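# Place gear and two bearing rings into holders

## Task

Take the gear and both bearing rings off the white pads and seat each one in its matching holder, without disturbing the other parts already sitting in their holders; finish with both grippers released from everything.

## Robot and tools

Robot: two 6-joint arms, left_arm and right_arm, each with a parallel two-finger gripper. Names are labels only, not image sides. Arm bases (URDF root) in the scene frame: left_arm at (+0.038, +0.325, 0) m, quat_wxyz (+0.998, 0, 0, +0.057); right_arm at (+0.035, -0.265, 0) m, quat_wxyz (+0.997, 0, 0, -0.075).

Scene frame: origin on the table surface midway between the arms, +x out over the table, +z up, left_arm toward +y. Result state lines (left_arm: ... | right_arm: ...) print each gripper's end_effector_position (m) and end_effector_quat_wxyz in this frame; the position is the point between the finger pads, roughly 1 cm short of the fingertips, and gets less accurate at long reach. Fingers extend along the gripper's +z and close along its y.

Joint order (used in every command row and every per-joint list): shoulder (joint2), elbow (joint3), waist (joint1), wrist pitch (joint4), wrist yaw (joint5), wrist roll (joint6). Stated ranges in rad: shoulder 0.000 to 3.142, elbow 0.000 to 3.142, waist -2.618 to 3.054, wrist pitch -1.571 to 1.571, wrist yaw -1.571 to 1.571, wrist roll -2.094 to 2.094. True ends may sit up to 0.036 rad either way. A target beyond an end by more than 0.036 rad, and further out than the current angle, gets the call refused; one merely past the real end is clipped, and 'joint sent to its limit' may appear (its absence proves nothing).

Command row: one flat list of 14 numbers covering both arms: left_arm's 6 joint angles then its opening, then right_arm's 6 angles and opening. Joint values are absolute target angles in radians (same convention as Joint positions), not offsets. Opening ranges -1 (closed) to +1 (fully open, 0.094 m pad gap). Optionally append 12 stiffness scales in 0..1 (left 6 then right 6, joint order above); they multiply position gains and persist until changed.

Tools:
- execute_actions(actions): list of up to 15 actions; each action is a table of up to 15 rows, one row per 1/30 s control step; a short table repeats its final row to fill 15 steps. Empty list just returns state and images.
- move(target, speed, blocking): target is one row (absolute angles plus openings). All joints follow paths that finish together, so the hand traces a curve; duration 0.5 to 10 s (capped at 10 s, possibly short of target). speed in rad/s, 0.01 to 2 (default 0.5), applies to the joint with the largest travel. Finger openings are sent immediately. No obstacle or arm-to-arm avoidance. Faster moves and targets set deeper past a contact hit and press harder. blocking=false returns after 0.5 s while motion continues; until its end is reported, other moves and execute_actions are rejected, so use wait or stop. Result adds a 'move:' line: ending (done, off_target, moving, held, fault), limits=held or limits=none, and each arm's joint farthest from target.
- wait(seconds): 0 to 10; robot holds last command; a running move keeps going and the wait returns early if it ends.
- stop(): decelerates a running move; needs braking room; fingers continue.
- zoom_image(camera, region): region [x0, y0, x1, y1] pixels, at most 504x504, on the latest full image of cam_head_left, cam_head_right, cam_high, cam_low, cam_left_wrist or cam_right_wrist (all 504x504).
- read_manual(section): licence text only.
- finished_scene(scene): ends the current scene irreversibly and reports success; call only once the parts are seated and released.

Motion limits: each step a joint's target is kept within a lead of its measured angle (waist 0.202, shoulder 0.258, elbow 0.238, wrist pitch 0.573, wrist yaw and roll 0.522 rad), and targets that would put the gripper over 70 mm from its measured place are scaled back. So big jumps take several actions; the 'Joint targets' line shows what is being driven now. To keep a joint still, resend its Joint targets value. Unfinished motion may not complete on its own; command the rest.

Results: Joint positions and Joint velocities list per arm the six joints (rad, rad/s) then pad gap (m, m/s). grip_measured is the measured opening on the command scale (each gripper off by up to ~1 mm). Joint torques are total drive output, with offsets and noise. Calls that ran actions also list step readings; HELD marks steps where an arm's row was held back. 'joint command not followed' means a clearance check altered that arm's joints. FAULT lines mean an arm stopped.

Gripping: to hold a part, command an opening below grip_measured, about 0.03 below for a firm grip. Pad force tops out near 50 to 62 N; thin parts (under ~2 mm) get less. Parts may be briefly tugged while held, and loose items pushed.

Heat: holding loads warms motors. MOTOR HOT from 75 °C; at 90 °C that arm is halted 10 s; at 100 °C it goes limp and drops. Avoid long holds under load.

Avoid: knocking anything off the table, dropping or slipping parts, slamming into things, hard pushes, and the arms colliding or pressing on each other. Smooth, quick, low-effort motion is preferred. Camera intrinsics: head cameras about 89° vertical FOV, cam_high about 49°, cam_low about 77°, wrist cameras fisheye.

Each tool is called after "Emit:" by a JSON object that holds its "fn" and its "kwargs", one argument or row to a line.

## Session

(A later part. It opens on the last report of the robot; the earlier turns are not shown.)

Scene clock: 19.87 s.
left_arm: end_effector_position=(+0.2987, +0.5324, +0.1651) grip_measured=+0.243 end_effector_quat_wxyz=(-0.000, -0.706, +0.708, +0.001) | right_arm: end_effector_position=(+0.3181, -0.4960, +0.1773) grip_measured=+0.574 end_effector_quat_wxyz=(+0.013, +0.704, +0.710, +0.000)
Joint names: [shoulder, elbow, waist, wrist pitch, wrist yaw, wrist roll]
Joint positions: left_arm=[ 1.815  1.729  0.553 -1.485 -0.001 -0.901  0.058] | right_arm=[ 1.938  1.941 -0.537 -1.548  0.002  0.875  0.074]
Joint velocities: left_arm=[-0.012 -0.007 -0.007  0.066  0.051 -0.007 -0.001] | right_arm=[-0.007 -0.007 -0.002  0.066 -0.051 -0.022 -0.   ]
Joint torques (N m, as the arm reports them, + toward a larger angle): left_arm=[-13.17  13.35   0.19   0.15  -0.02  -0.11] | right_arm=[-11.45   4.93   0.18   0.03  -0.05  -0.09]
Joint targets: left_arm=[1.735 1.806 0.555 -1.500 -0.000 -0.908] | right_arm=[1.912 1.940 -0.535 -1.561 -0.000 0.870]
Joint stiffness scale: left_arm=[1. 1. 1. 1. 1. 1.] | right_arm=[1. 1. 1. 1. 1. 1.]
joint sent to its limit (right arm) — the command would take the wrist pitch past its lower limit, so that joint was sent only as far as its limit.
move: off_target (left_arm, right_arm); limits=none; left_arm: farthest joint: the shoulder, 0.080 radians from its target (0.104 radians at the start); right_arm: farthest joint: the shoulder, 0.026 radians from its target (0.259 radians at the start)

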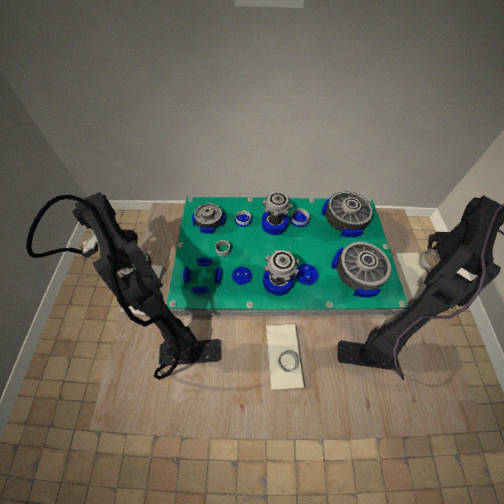

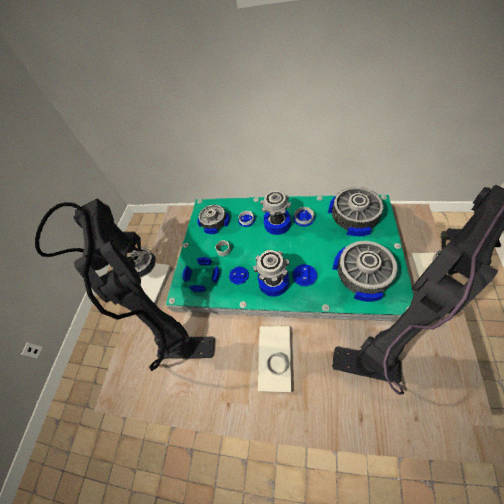

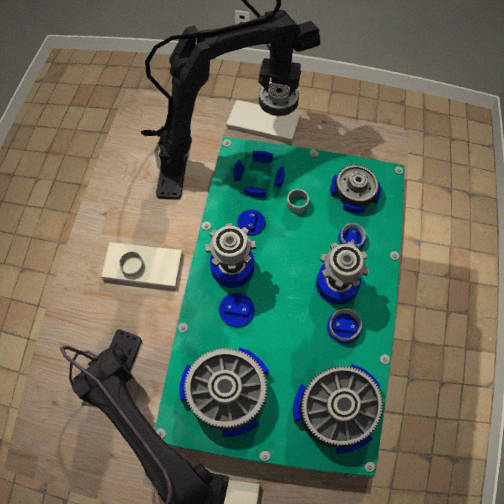

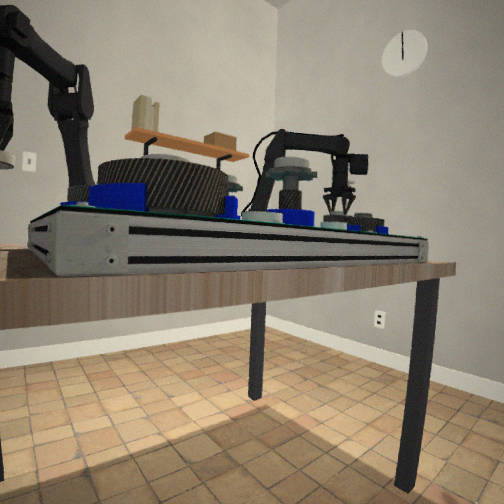

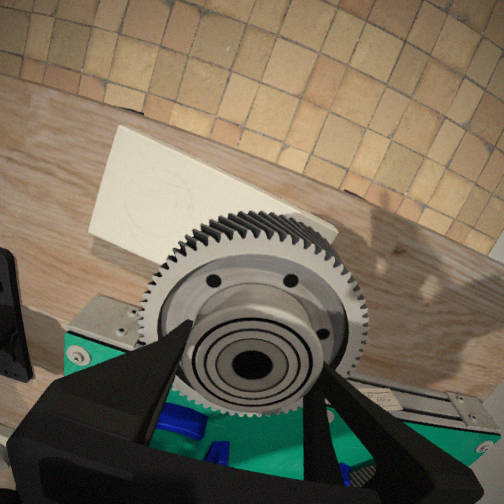

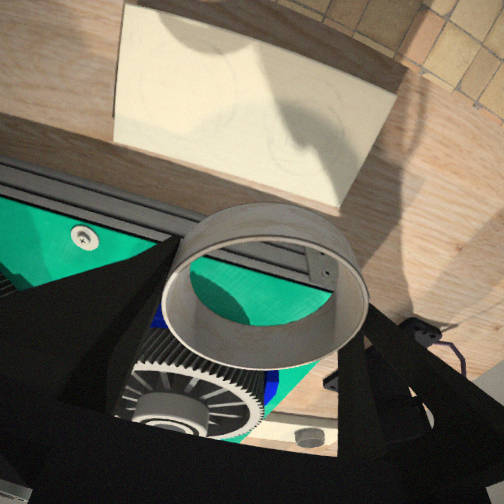

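Emit:
{"fn": "move", "kwargs": {
  "target": [1.43,1.38,-0.228,-1.404,0,-0.908,0.18,1.813,1.756,0.772,-1.479,0,2.07,0.54],
  "speed": 0.7
}}

Scene clock: 23.37 s.
left_arm: end_effector_position=(+0.2897, +0.2975, +0.1530) grip_measured=+0.243 end_effector_quat_wxyz=(-0.002, -0.385, +0.923, -0.002) | right_arm: end_effector_position=(+0.3096, -0.0627, +0.1612) grip_measured=+0.574 end_effector_quat_wxyz=(-0.003, +0.658, +0.753, -0.002)
Joint names: [shoulder, elbow, waist, wrist pitch, wrist yaw, wrist roll]
Joint positions: left_arm=[ 1.504  1.341 -0.226 -1.41   0.005 -0.901  0.058] | right_arm=[ 1.85   1.758  0.778 -1.484 -0.006  2.063  0.074]
Joint velocities: left_arm=[-0.012  0.012  0.002  0.022  0.022 -0.095  0.   ] | right_arm=[ 0.002  0.002 -0.007 -0.007 -0.022 -0.007  0.001]
Joint torques (N m, as the arm reports them, + toward a larger angle): left_arm=[-10.39  10.    -0.13   0.41  -0.07  -0.12] | right_arm=[-11.72   4.83  -0.48   0.13   0.01   0.06]
Joint targets: left_arm=[1.430 1.380 -0.228 -1.404 -0.000 -0.908] | right_arm=[1.813 1.756 0.772 -1.479 -0.000 2.070]
Joint stiffness scale: left_arm=[1. 1. 1. 1. 1. 1.] | right_arm=[1. 1. 1. 1. 1. 1.]
move: off_target (left_arm, right_arm); limits=none; left_arm: farthest joint: the shoulder, 0.074 radians from its target (0.385 radians at the start); right_arm: farthest joint: the shoulder, 0.037 radians from its target (0.125 radians at the start)

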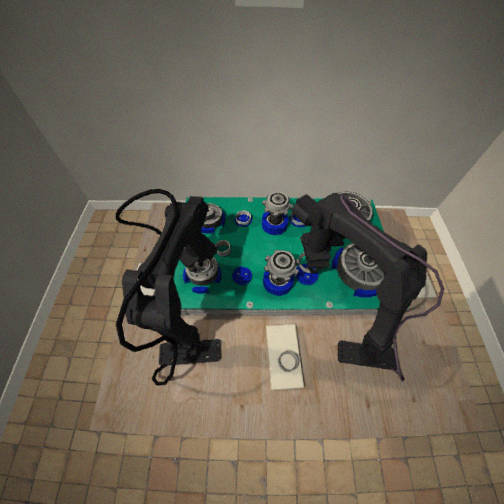

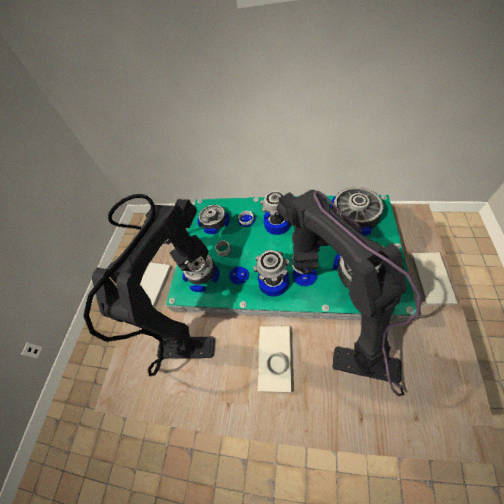

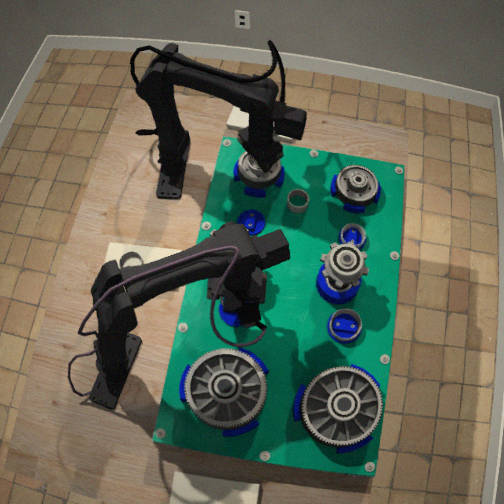

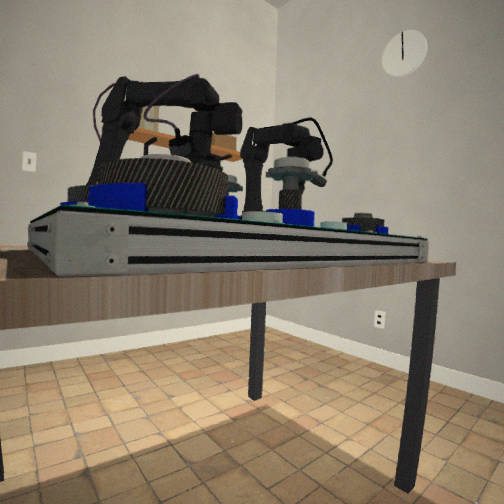

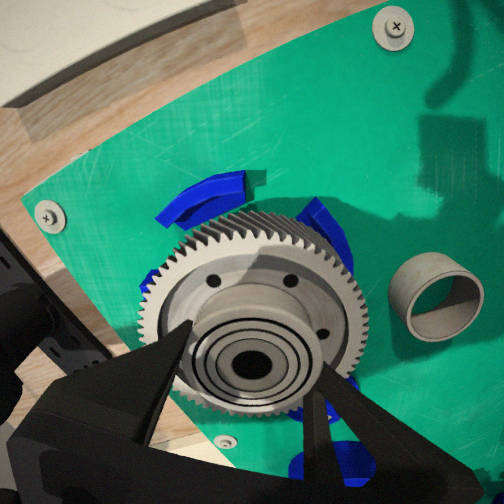

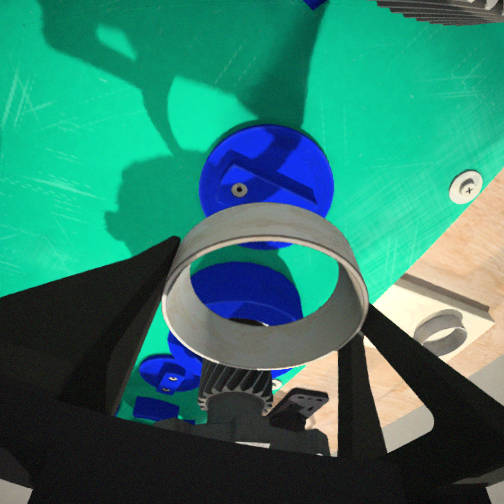

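Emit:
{"fn": "move", "kwargs": {
  "target": [1.414,1.306,-0.226,-1.337,0,-0.908,0.18,1.79,1.549,0.749,-1.293,0,2.07,0.54],
  "speed": 0.3
}}

Emit:
{"fn": "zoom_image", "kwargs": {
  "camera": "cam_left_wrist",
  "region": [100, 150, 420, 450]
}}

Emit:
{"fn": "zoom_image", "kwargs": {
  "camera": "cam_right_wrist",
  "region": [140, 140, 400, 400]
}}

Scene clock: 25.97 s.
left_arm: end_effector_position=(+0.2864, +0.2955, +0.1410) grip_measured=+0.243 end_effector_quat_wxyz=(-0.001, -0.383, +0.924, -0.007) | right_arm: end_effector_position=(+0.3104, -0.0704, +0.1163) grip_measured=+0.574 end_effector_quat_wxyz=(-0.004, +0.666, +0.746, -0.003)
Joint names: [shoulder, elbow, waist, wrist pitch, wrist yaw, wrist roll]
Joint positions: left_arm=[ 1.483  1.274 -0.23  -1.357  0.012 -0.901  0.058] | right_arm=[ 1.827  1.55   0.758 -1.301 -0.006  2.064  0.074]
Joint velocities: left_arm=[-0.007  0.002 -0.012 -0.051  0.007  0.066 -0.   ] | right_arm=[-0.007  0.002  0.007  0.007  0.022  0.066 -0.001]
Joint torques (N m, as the arm reports them, + toward a larger angle): left_arm=[-9.89  9.39  0.38  0.59 -0.13 -0.1 ] | right_arm=[-11.52   4.95  -0.73   0.16   0.01   0.06]
Joint targets: left_arm=[1.414 1.306 -0.226 -1.337 -0.000 -0.908] | right_arm=[1.790 1.549 0.749 -1.293 0.000 2.070]
Joint stiffness scale: left_arm=[1. 1. 1. 1. 1. 1.] | right_arm=[1. 1. 1. 1. 1. 1.]
move: off_target (left_arm, right_arm); limits=none; left_arm: farthest joint: the shoulder, 0.069 radians from its target (0.086 radians at the start); right_arm: farthest joint: the shoulder, 0.037 radians from its target (0.060 radians at the start)

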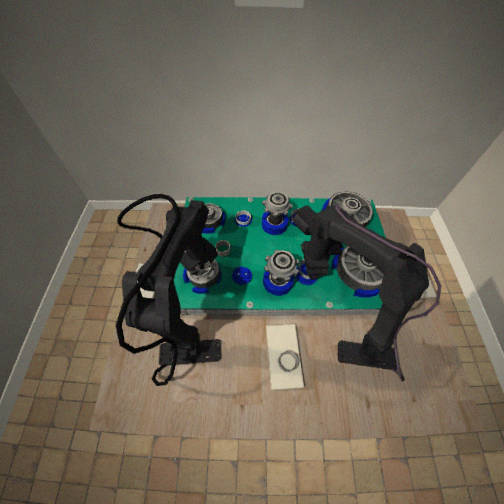

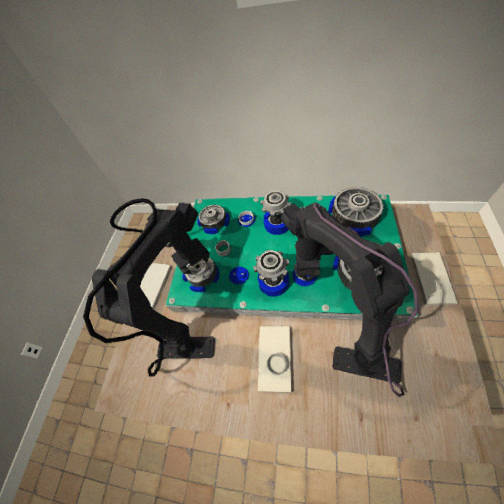

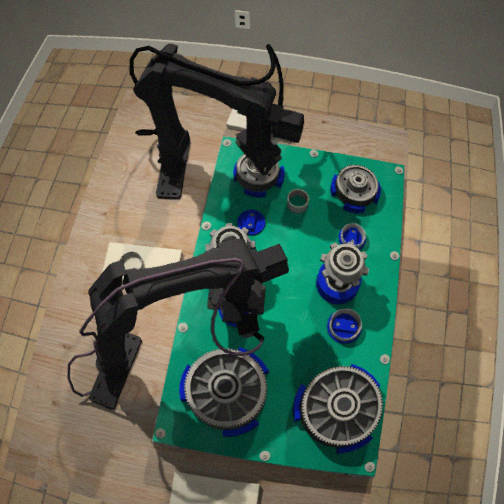

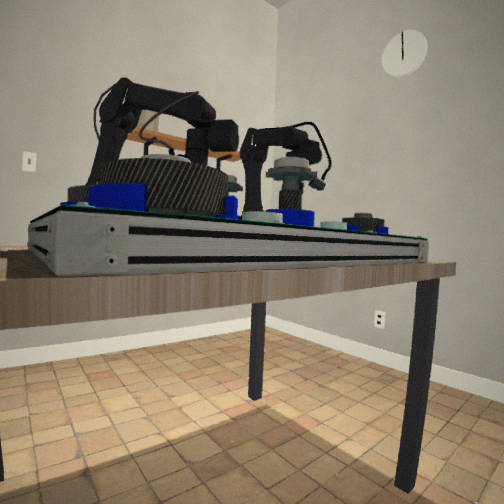

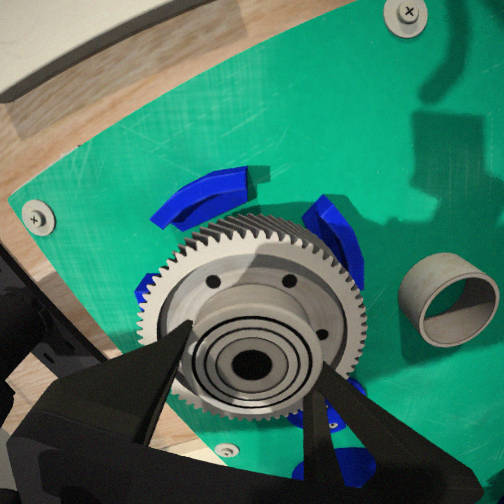

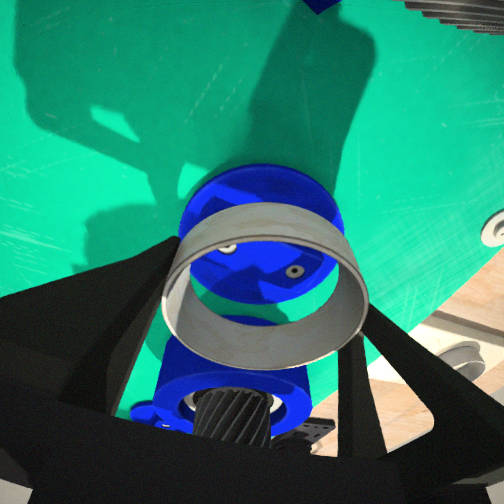

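Region (100, 150, 420, 450) of cam_left_wrist's 504x504 image, scaled by 1.575, with more detail than that image has; it fills the top 472 rows of this view, and the rest is white.

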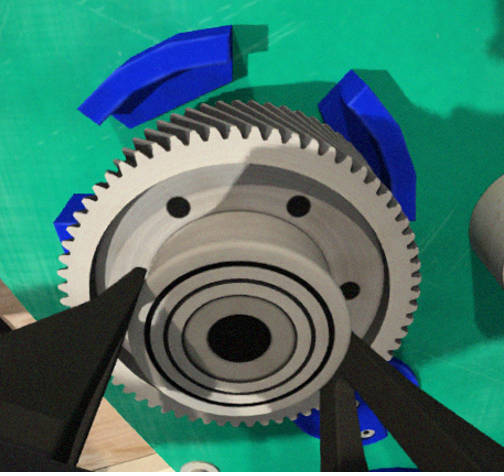

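Region (140, 140, 400, 400) of cam_right_wrist's 504x504 image, scaled by 1.938, with more detail than that image has.

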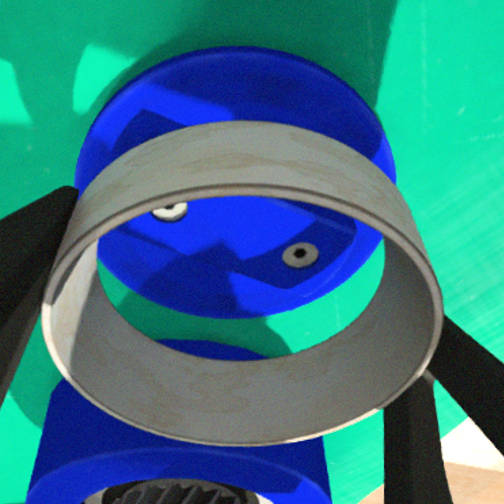

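Emit:
{"fn": "execute_actions", "kwargs": {
  "actions": [
    [[1.43,1.306,-0.215,-1.337,0,-0.908,0.18,1.80,1.545,0.752,-1.285,0,2.07,0.54],[1.435,1.306,-0.21,-1.337,0,-0.908,0.18,1.80,1.54,0.752,-1.278,0,2.07,0.54],[1.44,1.306,-0.206,-1.337,0,-0.908,0.18,1.80,1.535,0.752,-1.271,0,2.07,0.54],[1.443,1.306,-0.202,-1.337,0,-0.908,0.18,1.80,1.53,0.752,-1.265,0,2.07,0.54],[1.446,1.306,-0.199,-1.337,0,-0.908,0.18,1.80,1.525,0.752,-1.259,0,2.07,0.54],[1.449,1.306,-0.196,-1.337,0,-0.908,0.18,1.80,1.52,0.752,-1.253,0,2.07,0.54],[1.449,1.306,-0.196,-1.337,0,-0.908,0.18,1.80,1.515,0.752,-1.248,0,2.07,0.54],[1.449,1.306,-0.196,-1.337,0,-0.908,0.18,1.80,1.508,0.752,-1.243,0,2.07,0.54]],
    [[1.449,1.306,-0.196,-1.337,0,-0.908,0.18,1.80,1.508,0.752,-1.243,0,2.07,0.54]]
  ]
}}

Emit:
{"fn": "zoom_image", "kwargs": {
  "camera": "cam_left_wrist",
  "region": [100, 150, 420, 450]
}}

Emit:
{"fn": "zoom_image", "kwargs": {
  "camera": "cam_right_wrist",
  "region": [140, 140, 400, 400]
}}

Scene clock: 28.77 s.
left_arm: end_effector_position=(+0.2882, +0.3032, +0.1410) grip_measured=+0.243 end_effector_quat_wxyz=(+0.003, -0.395, +0.919, -0.005) | right_arm: end_effector_position=(+0.3114, -0.0696, +0.1056) grip_measured=+0.574 end_effector_quat_wxyz=(-0.003, +0.666, +0.746, +0.001)
Joint names: [shoulder, elbow, waist, wrist pitch, wrist yaw, wrist roll]
Joint positions: left_arm=[ 1.483  1.274 -0.204 -1.353  0.005 -0.901  0.058] | right_arm=[ 1.827  1.508  0.758 -1.251 -0.006  2.064  0.074]
Joint velocities: left_arm=[ 0.012 -0.012 -0.002 -0.022 -0.037 -0.037 -0.   ] | right_arm=[-0.002 -0.007  0.002 -0.066 -0.022 -0.022  0.001]
Joint torques (N m, as the arm reports them, + toward a larger angle): left_arm=[-7.26  9.43  0.69  0.56 -0.07 -0.1 ] | right_arm=[-10.67   5.11  -0.5    0.19   0.02   0.05]
Joint targets: left_arm=[1.449 1.306 -0.196 -1.337 -0.000 -0.908] | right_arm=[1.800 1.508 0.752 -1.243 0.000 2.070]
Joint stiffness scale: left_arm=[1. 1. 1. 1. 1. 1.] | right_arm=[1. 1. 1. 1. 1. 1.]
Step readings (joint positions; steps 1 to 15: 1st action; 16 to 30: 2nd action):
0: left_arm=[1.483 1.274 -0.230 -1.357 0.012 -0.901] | right_arm=[1.827 1.550 0.758 -1.301 -0.006 2.064]
1: left_arm=[1.483 1.274 -0.230 -1.357 0.012 -0.901] | right_arm=[1.827 1.550 0.758 -1.300 -0.006 2.064]
2: left_arm=[1.483 1.274 -0.228 -1.357 0.012 -0.901] | right_arm=[1.827 1.549 0.758 -1.298 -0.006 2.064]
4: left_arm=[1.483 1.274 -0.222 -1.357 0.012 -0.901] | right_arm=[1.827 1.543 0.758 -1.289 -0.006 2.064]
8: left_arm=[1.483 1.274 -0.206 -1.357 0.010 -0.901] | right_arm=[1.827 1.520 0.758 -1.270 -0.006 2.064]
15: left_arm=[1.483 1.274 -0.204 -1.353 0.005 -0.901] | right_arm=[1.827 1.508 0.758 -1.256 -0.006 2.064]
16: left_arm=[1.483 1.274 -0.204 -1.353 0.005 -0.901] | right_arm=[1.827 1.508 0.758 -1.254 -0.006 2.064]
17: left_arm=[1.483 1.274 -0.204 -1.353 0.005 -0.901] | right_arm=[1.827 1.508 0.758 -1.254 -0.006 2.064]
19: left_arm=[1.483 1.274 -0.204 -1.353 0.005 -0.901] | right_arm=[1.827 1.508 0.758 -1.252 -0.006 2.064]
23: left_arm=[1.483 1.274 -0.204 -1.353 0.005 -0.901] | right_arm=[1.827 1.508 0.758 -1.251 -0.006 2.064]
30: Joint positions above

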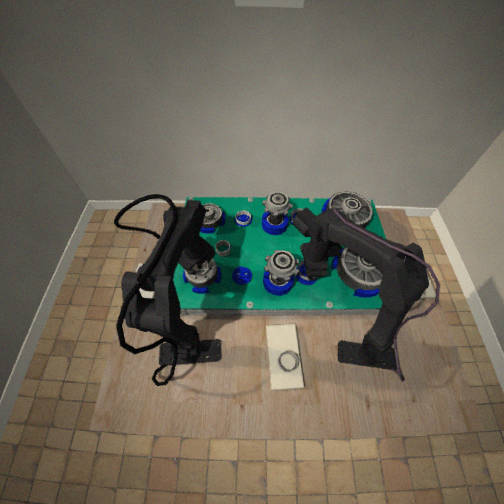

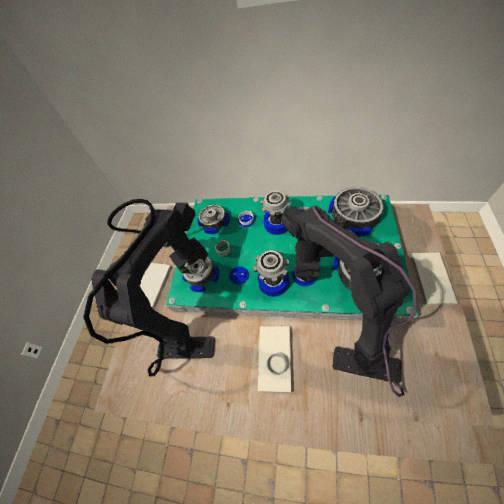

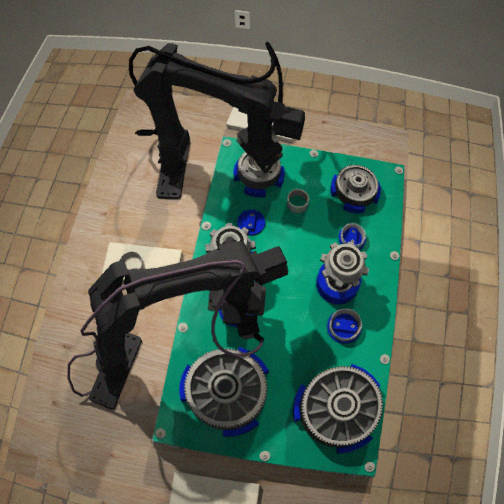

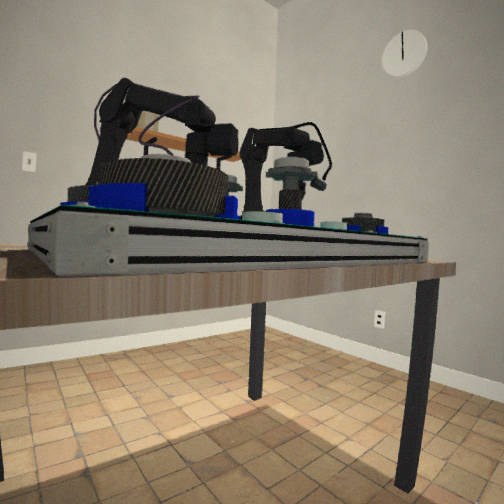

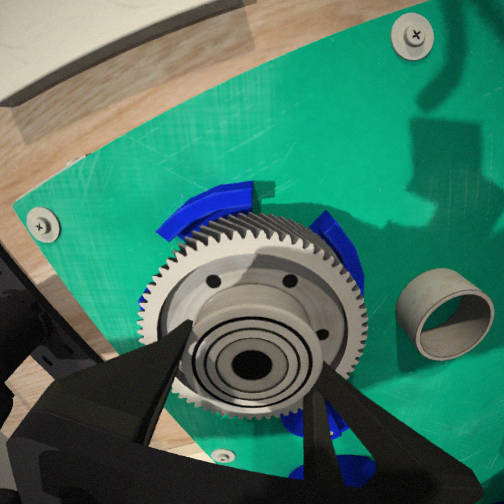

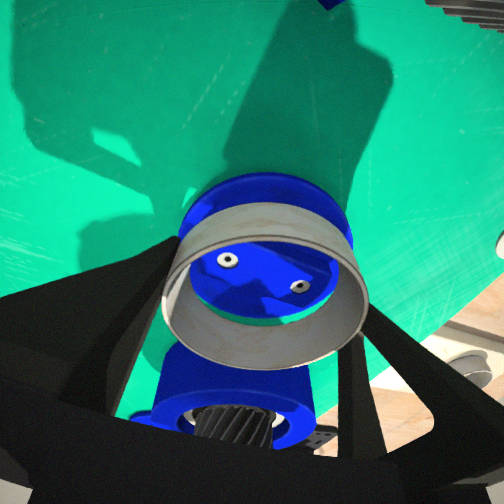

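Region (100, 150, 420, 450) of cam_left_wrist's 504x504 image, scaled by 1.575, with more detail than that image has; it fills the top 472 rows of this view, and the rest is white.

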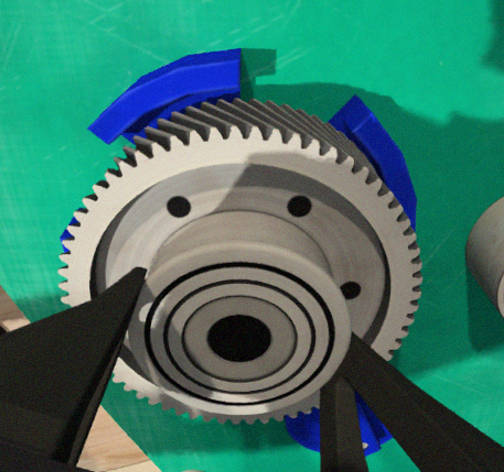

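Region (140, 140, 400, 400) of cam_right_wrist's 504x504 image, scaled by 1.938, with more detail than that image has.

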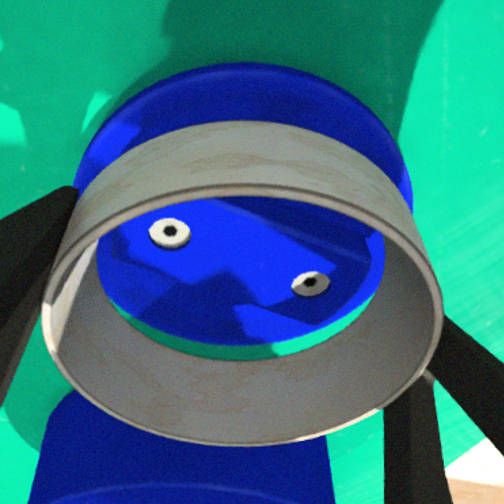

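Emit:
{"fn": "execute_actions", "kwargs": {
  "actions": [
    [[1.452,1.30,-0.196,-1.33,0,-0.908,0.18,1.80,1.504,0.752,-1.238,0,2.07,0.54],[1.452,1.297,-0.196,-1.327,0,-0.908,0.18,1.80,1.501,0.752,-1.235,0,2.07,0.54],[1.452,1.294,-0.196,-1.324,0,-0.908,0.18,1.80,1.498,0.752,-1.232,0,2.07,0.54],[1.452,1.291,-0.196,-1.321,0,-0.908,0.18,1.80,1.495,0.752,-1.229,0,2.07,0.54],[1.452,1.288,-0.196,-1.318,0,-0.908,0.18,1.80,1.492,0.752,-1.226,0,2.07,0.54],[1.452,1.285,-0.196,-1.315,0,-0.908,0.18,1.80,1.489,0.752,-1.223,0,2.07,0.54],[1.452,1.282,-0.196,-1.312,0,-0.908,0.18,1.80,1.486,0.752,-1.22,0,2.07,0.54],[1.452,1.279,-0.196,-1.309,0,-0.908,0.18,1.80,1.483,0.752,-1.217,0,2.07,0.54],[1.452,1.276,-0.196,-1.306,0,-0.908,0.18,1.80,1.48,0.752,-1.214,0,2.07,0.54],[1.452,1.273,-0.196,-1.303,0,-0.908,0.18,1.80,1.477,0.752,-1.211,0,2.07,0.54],[1.452,1.27,-0.196,-1.30,0,-0.908,0.18,1.80,1.474,0.752,-1.208,0,2.07,0.54],[1.452,1.267,-0.196,-1.297,0,-0.908,0.18,1.80,1.471,0.752,-1.205,0,2.07,0.54],[1.452,1.264,-0.196,-1.294,0,-0.908,0.18,1.80,1.468,0.752,-1.202,0,2.07,0.54],[1.452,1.261,-0.196,-1.291,0,-0.908,0.18,1.80,1.466,0.752,-1.20,0,2.07,0.54],[1.452,1.258,-0.196,-1.288,0,-0.908,0.18,1.80,1.466,0.752,-1.20,0,2.07,0.54]],
    [[1.452,1.258,-0.196,-1.288,0,-0.908,0.18,1.80,1.466,0.752,-1.20,0,2.07,0.54]]
  ]
}}

Emit:
{"fn": "zoom_image", "kwargs": {
  "camera": "cam_left_wrist",
  "region": [100, 150, 420, 450]
}}

Emit:
{"fn": "zoom_image", "kwargs": {
  "camera": "cam_right_wrist",
  "region": [140, 140, 400, 400]
}}

Scene clock: 31.23 s.
left_arm: end_effector_position=(+0.2910, +0.3055, +0.1360) grip_measured=+0.243 end_effector_quat_wxyz=(+0.008, -0.400, +0.916, -0.006) | right_arm: end_effector_position=(+0.3098, -0.0694, +0.0956) grip_measured=+0.574 end_effector_quat_wxyz=(-0.006, +0.666, +0.746, +0.001)
Joint names: [shoulder, elbow, waist, wrist pitch, wrist yaw, wrist roll]
Joint positions: left_arm=[ 1.483  1.254 -0.196 -1.323  0.002 -0.904  0.058] | right_arm=[ 1.827  1.468  0.758 -1.212 -0.012  2.064  0.074]
Joint velocities: left_arm=[ 0.012  0.012  0.007 -0.037 -0.066  0.037 -0.001] | right_arm=[-0.007  0.002 -0.022 -0.11  -0.081  0.022  0.001]
Joint torques (N m, as the arm reports them, + toward a larger angle): left_arm=[-7.11  6.88  0.07  0.83 -0.07 -0.06] | right_arm=[-10.69   4.91  -0.52   0.22   0.06   0.05]
Joint targets: left_arm=[1.452 1.258 -0.196 -1.288 -0.000 -0.908] | right_arm=[1.800 1.466 0.752 -1.200 0.000 2.070]
Joint stiffness scale: left_arm=[1. 1. 1. 1. 1. 1.] | right_arm=[1. 1. 1. 1. 1. 1.]
Step readings (joint positions; steps 1 to 15: 1st action; 16 to 30: 2nd action):
0: left_arm=[1.483 1.274 -0.204 -1.353 0.005 -0.901] | right_arm=[1.827 1.508 0.758 -1.251 -0.006 2.064]
1: left_arm=[1.483 1.274 -0.204 -1.352 0.005 -0.901] | right_arm=[1.827 1.508 0.758 -1.251 -0.006 2.064]
2: left_arm=[1.483 1.273 -0.204 -1.351 0.005 -0.901] | right_arm=[1.827 1.508 0.758 -1.250 -0.006 2.064]
4: left_arm=[1.483 1.270 -0.203 -1.347 0.005 -0.901] | right_arm=[1.827 1.507 0.758 -1.246 -0.006 2.064]
8: left_arm=[1.483 1.266 -0.203 -1.342 0.006 -0.902] | right_arm=[1.827 1.491 0.758 -1.234 -0.006 2.064]
15: left_arm=[1.483 1.256 -0.197 -1.325 0.003 -0.904] | right_arm=[1.827 1.475 0.758 -1.220 -0.011 2.064]
16: left_arm=[1.483 1.254 -0.196 -1.323 0.002 -0.904] | right_arm=[1.827 1.474 0.758 -1.218 -0.012 2.064]
17: left_arm=[1.483 1.254 -0.196 -1.323 0.002 -0.904] | right_arm=[1.827 1.471 0.758 -1.216 -0.012 2.064]
19: left_arm=[1.483 1.254 -0.196 -1.323 0.002 -0.904] | right_arm=[1.827 1.469 0.758 -1.213 -0.012 2.064]
23: left_arm=[1.483 1.254 -0.196 -1.323 0.002 -0.904] | right_arm=[1.827 1.468 0.758 -1.212 -0.012 2.064]
30: Joint positions above

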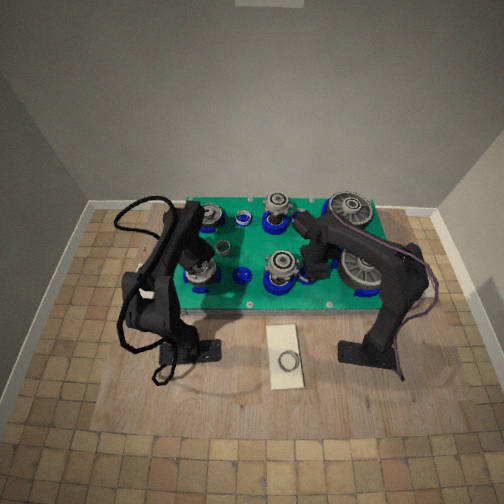

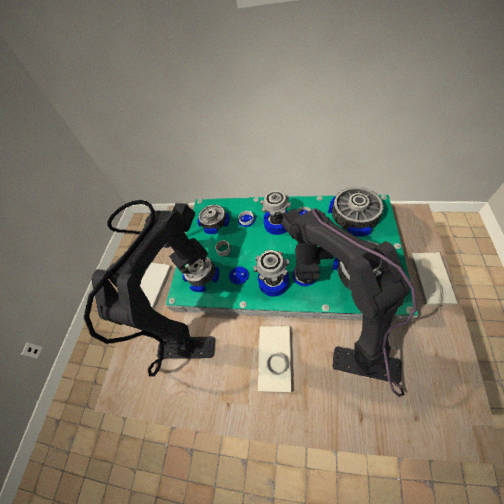

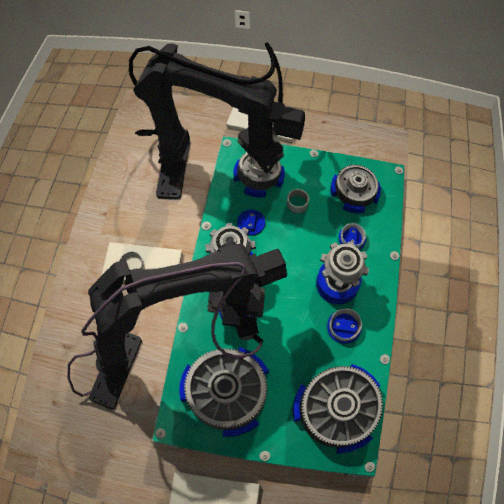

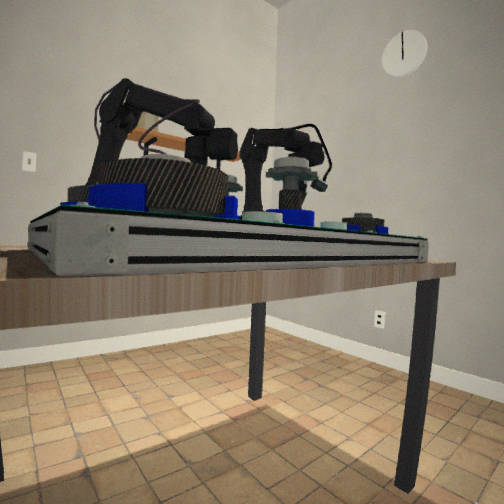

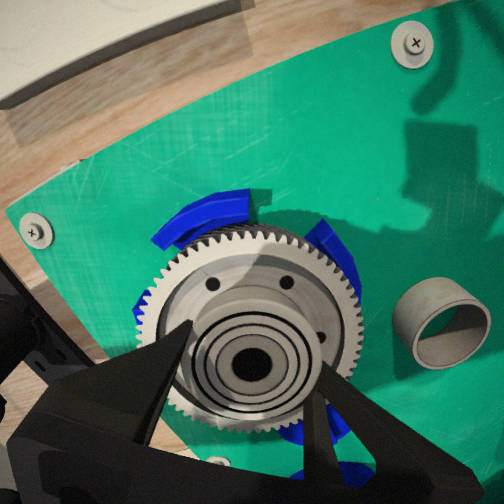

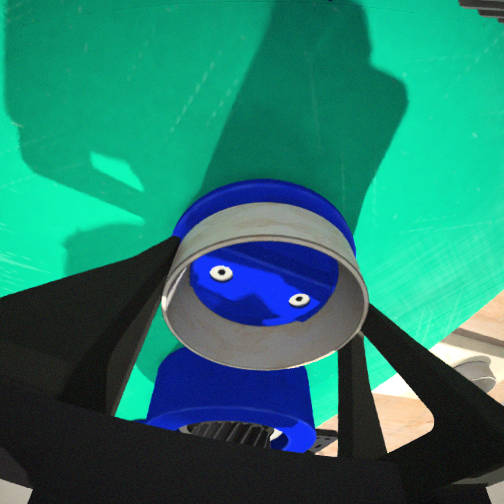

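Region (100, 150, 420, 450) of cam_left_wrist's 504x504 image, scaled by 1.575, with more detail than that image has; it fills the top 472 rows of this view, and the rest is white.

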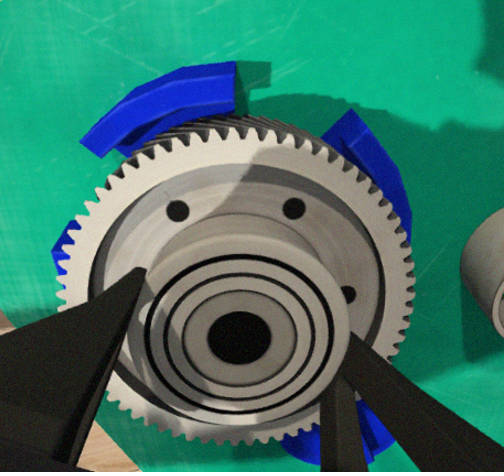

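Region (140, 140, 400, 400) of cam_right_wrist's 504x504 image, scaled by 1.938, with more detail than that image has.

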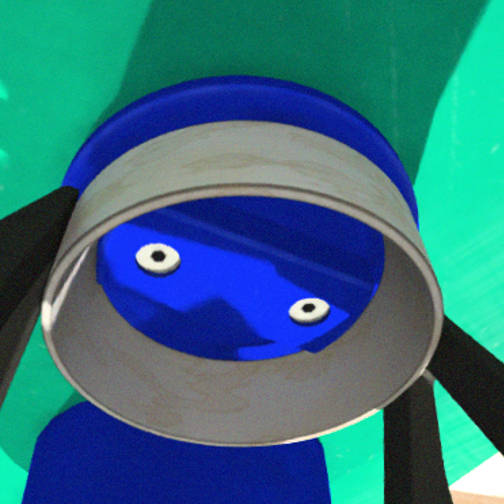

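Emit:
{"fn": "execute_actions", "kwargs": {
  "actions": [
    [[1.452,1.30,-0.196,-1.33,0,-0.908,0.18,1.80,1.466,0.755,-1.205,0,2.07,0.58],[1.452,1.32,-0.196,-1.345,0,-0.908,0.18,1.80,1.466,0.755,-1.205,0,2.07,0.6],[1.452,1.335,-0.196,-1.355,0,-0.908,0.18,1.80,1.466,0.755,-1.205,0,2.07,0.63],[1.452,1.345,-0.196,-1.365,0,-0.908,0.18,1.80,1.466,0.755,-1.205,0,2.07,0.7],[1.452,1.355,-0.196,-1.375,0,-0.908,0.18,1.80,1.466,0.755,-1.205,0,2.07,0.8]],
    [[1.452,1.355,-0.196,-1.375,0,-0.908,0.18,1.80,1.466,0.755,-1.205,0,2.07,0.9]]
  ]
}}

Emit:
{"fn": "zoom_image", "kwargs": {
  "camera": "cam_left_wrist",
  "region": [100, 150, 420, 450]
}}

Emit:
{"fn": "zoom_image", "kwargs": {
  "camera": "cam_right_wrist",
  "region": [140, 140, 400, 400]
}}

Scene clock: 33.30 s.
left_arm: end_effector_position=(+0.2888, +0.3063, +0.1374) grip_measured=+0.243 end_effector_quat_wxyz=(+0.000, -0.400, +0.916, +0.000) | right_arm: end_effector_position=(+0.3098, -0.0694, +0.0956) grip_measured=+0.898 end_effector_quat_wxyz=(-0.006, +0.666, +0.746, +0.001)
Joint names: [shoulder, elbow, waist, wrist pitch, wrist yaw, wrist roll]
Joint positions: left_arm=[ 1.493  1.269 -0.196 -1.347 -0.001 -0.904  0.058] | right_arm=[ 1.827  1.468  0.758 -1.212 -0.012  2.064  0.089]
Joint velocities: left_arm=[ 0.012 -0.007 -0.012 -0.037 -0.007 -0.081 -0.001] | right_arm=[-0.007  0.012 -0.007 -0.037 -0.022 -0.007 -0.   ]
Joint torques (N m, as the arm reports them, + toward a larger angle): left_arm=[-7.81 14.33  0.   -0.01 -0.02 -0.06] | right_arm=[-10.6    4.94  -0.28   0.18   0.07   0.05]
Joint targets: left_arm=[1.452 1.355 -0.196 -1.375 0.000 -0.908] | right_arm=[1.800 1.466 0.755 -1.205 -0.000 2.070]
Joint stiffness scale: left_arm=[1. 1. 1. 1. 1. 1.] | right_arm=[1. 1. 1. 1. 1. 1.]
Step readings (joint positions; steps 1 to 15: 1st action; 16 to 30: 2nd action):
0: left_arm=[1.483 1.254 -0.196 -1.323 0.002 -0.904] | right_arm=[1.827 1.468 0.758 -1.212 -0.012 2.064]
1: left_arm=[1.483 1.254 -0.196 -1.323 0.002 -0.904] | right_arm=[1.827 1.468 0.758 -1.212 -0.012 2.064]
2: left_arm=[1.483 1.256 -0.196 -1.325 0.002 -0.904] | right_arm=[1.827 1.468 0.758 -1.212 -0.012 2.064]
4: left_arm=[1.483 1.261 -0.196 -1.331 0.005 -0.904] | right_arm=[1.827 1.468 0.758 -1.212 -0.012 2.064]
8: left_arm=[1.483 1.269 -0.196 -1.344 0.002 -0.904] | right_arm=[1.827 1.468 0.758 -1.212 -0.012 2.064]
15: left_arm=[1.493 1.269 -0.196 -1.347 -0.001 -0.904] | right_arm=[1.827 1.468 0.758 -1.212 -0.012 2.064]
16: left_arm=[1.493 1.269 -0.196 -1.347 -0.001 -0.904] | right_arm=[1.827 1.468 0.758 -1.212 -0.012 2.064]
17: left_arm=[1.493 1.269 -0.196 -1.347 -0.001 -0.904] | right_arm=[1.827 1.468 0.758 -1.212 -0.012 2.064]
19: left_arm=[1.493 1.269 -0.196 -1.347 -0.001 -0.904] | right_arm=[1.827 1.468 0.758 -1.212 -0.012 2.064]
23: left_arm=[1.493 1.269 -0.196 -1.347 -0.001 -0.904] | right_arm=[1.827 1.468 0.758 -1.212 -0.012 2.064]
30: Joint positions above

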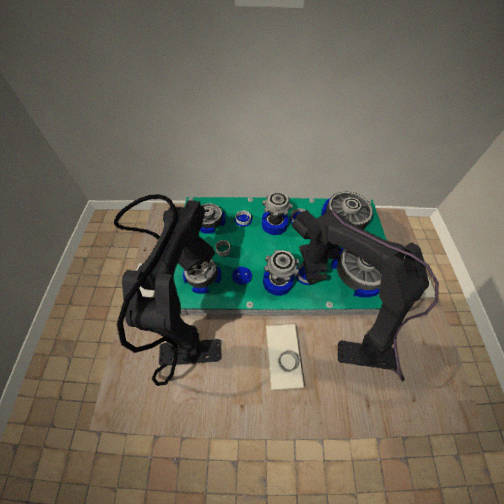

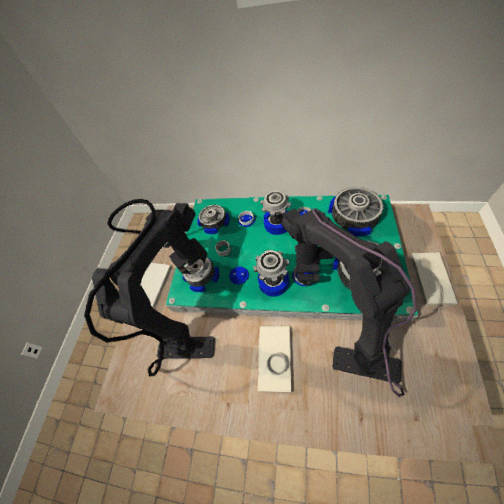

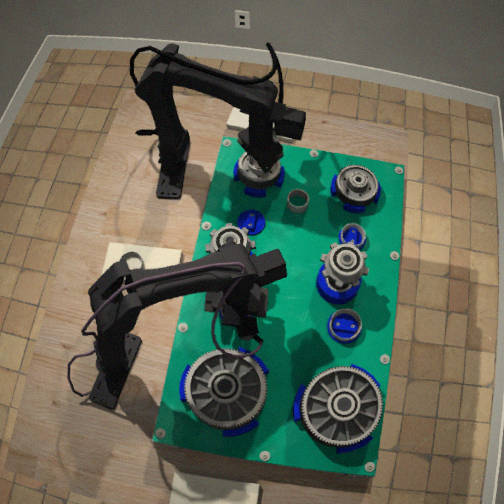

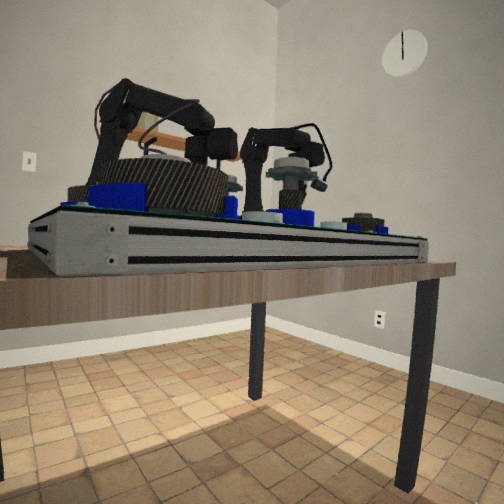

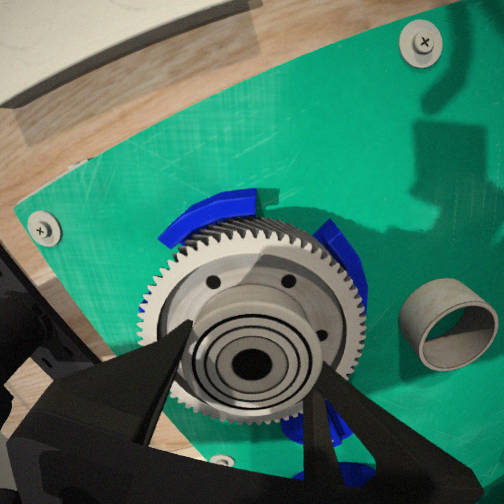

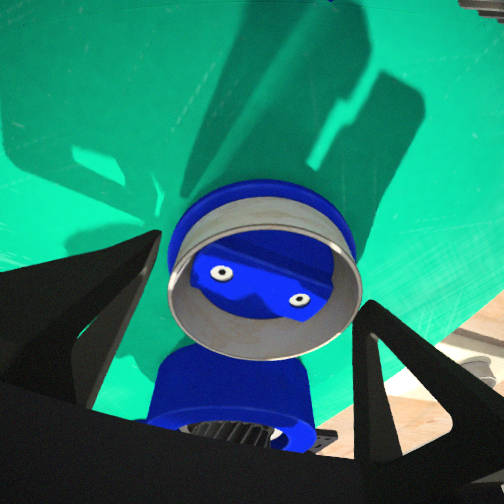

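Region (100, 150, 420, 450) of cam_left_wrist's 504x504 image, scaled by 1.575, with more detail than that image has; it fills the top 472 rows of this view, and the rest is white.

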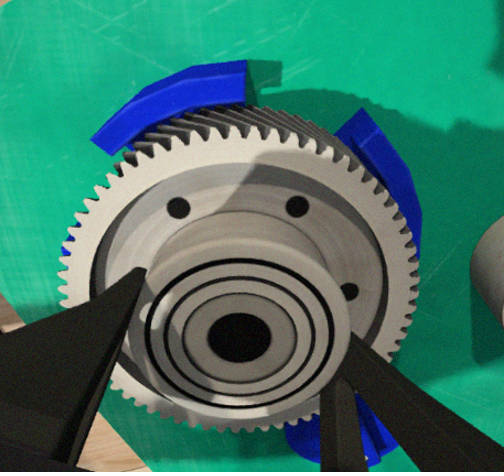

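Region (140, 140, 400, 400) of cam_right_wrist's 504x504 image, scaled by 1.938, with more detail than that image has.

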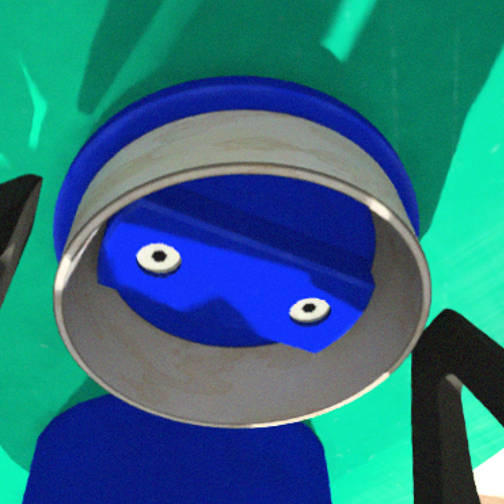

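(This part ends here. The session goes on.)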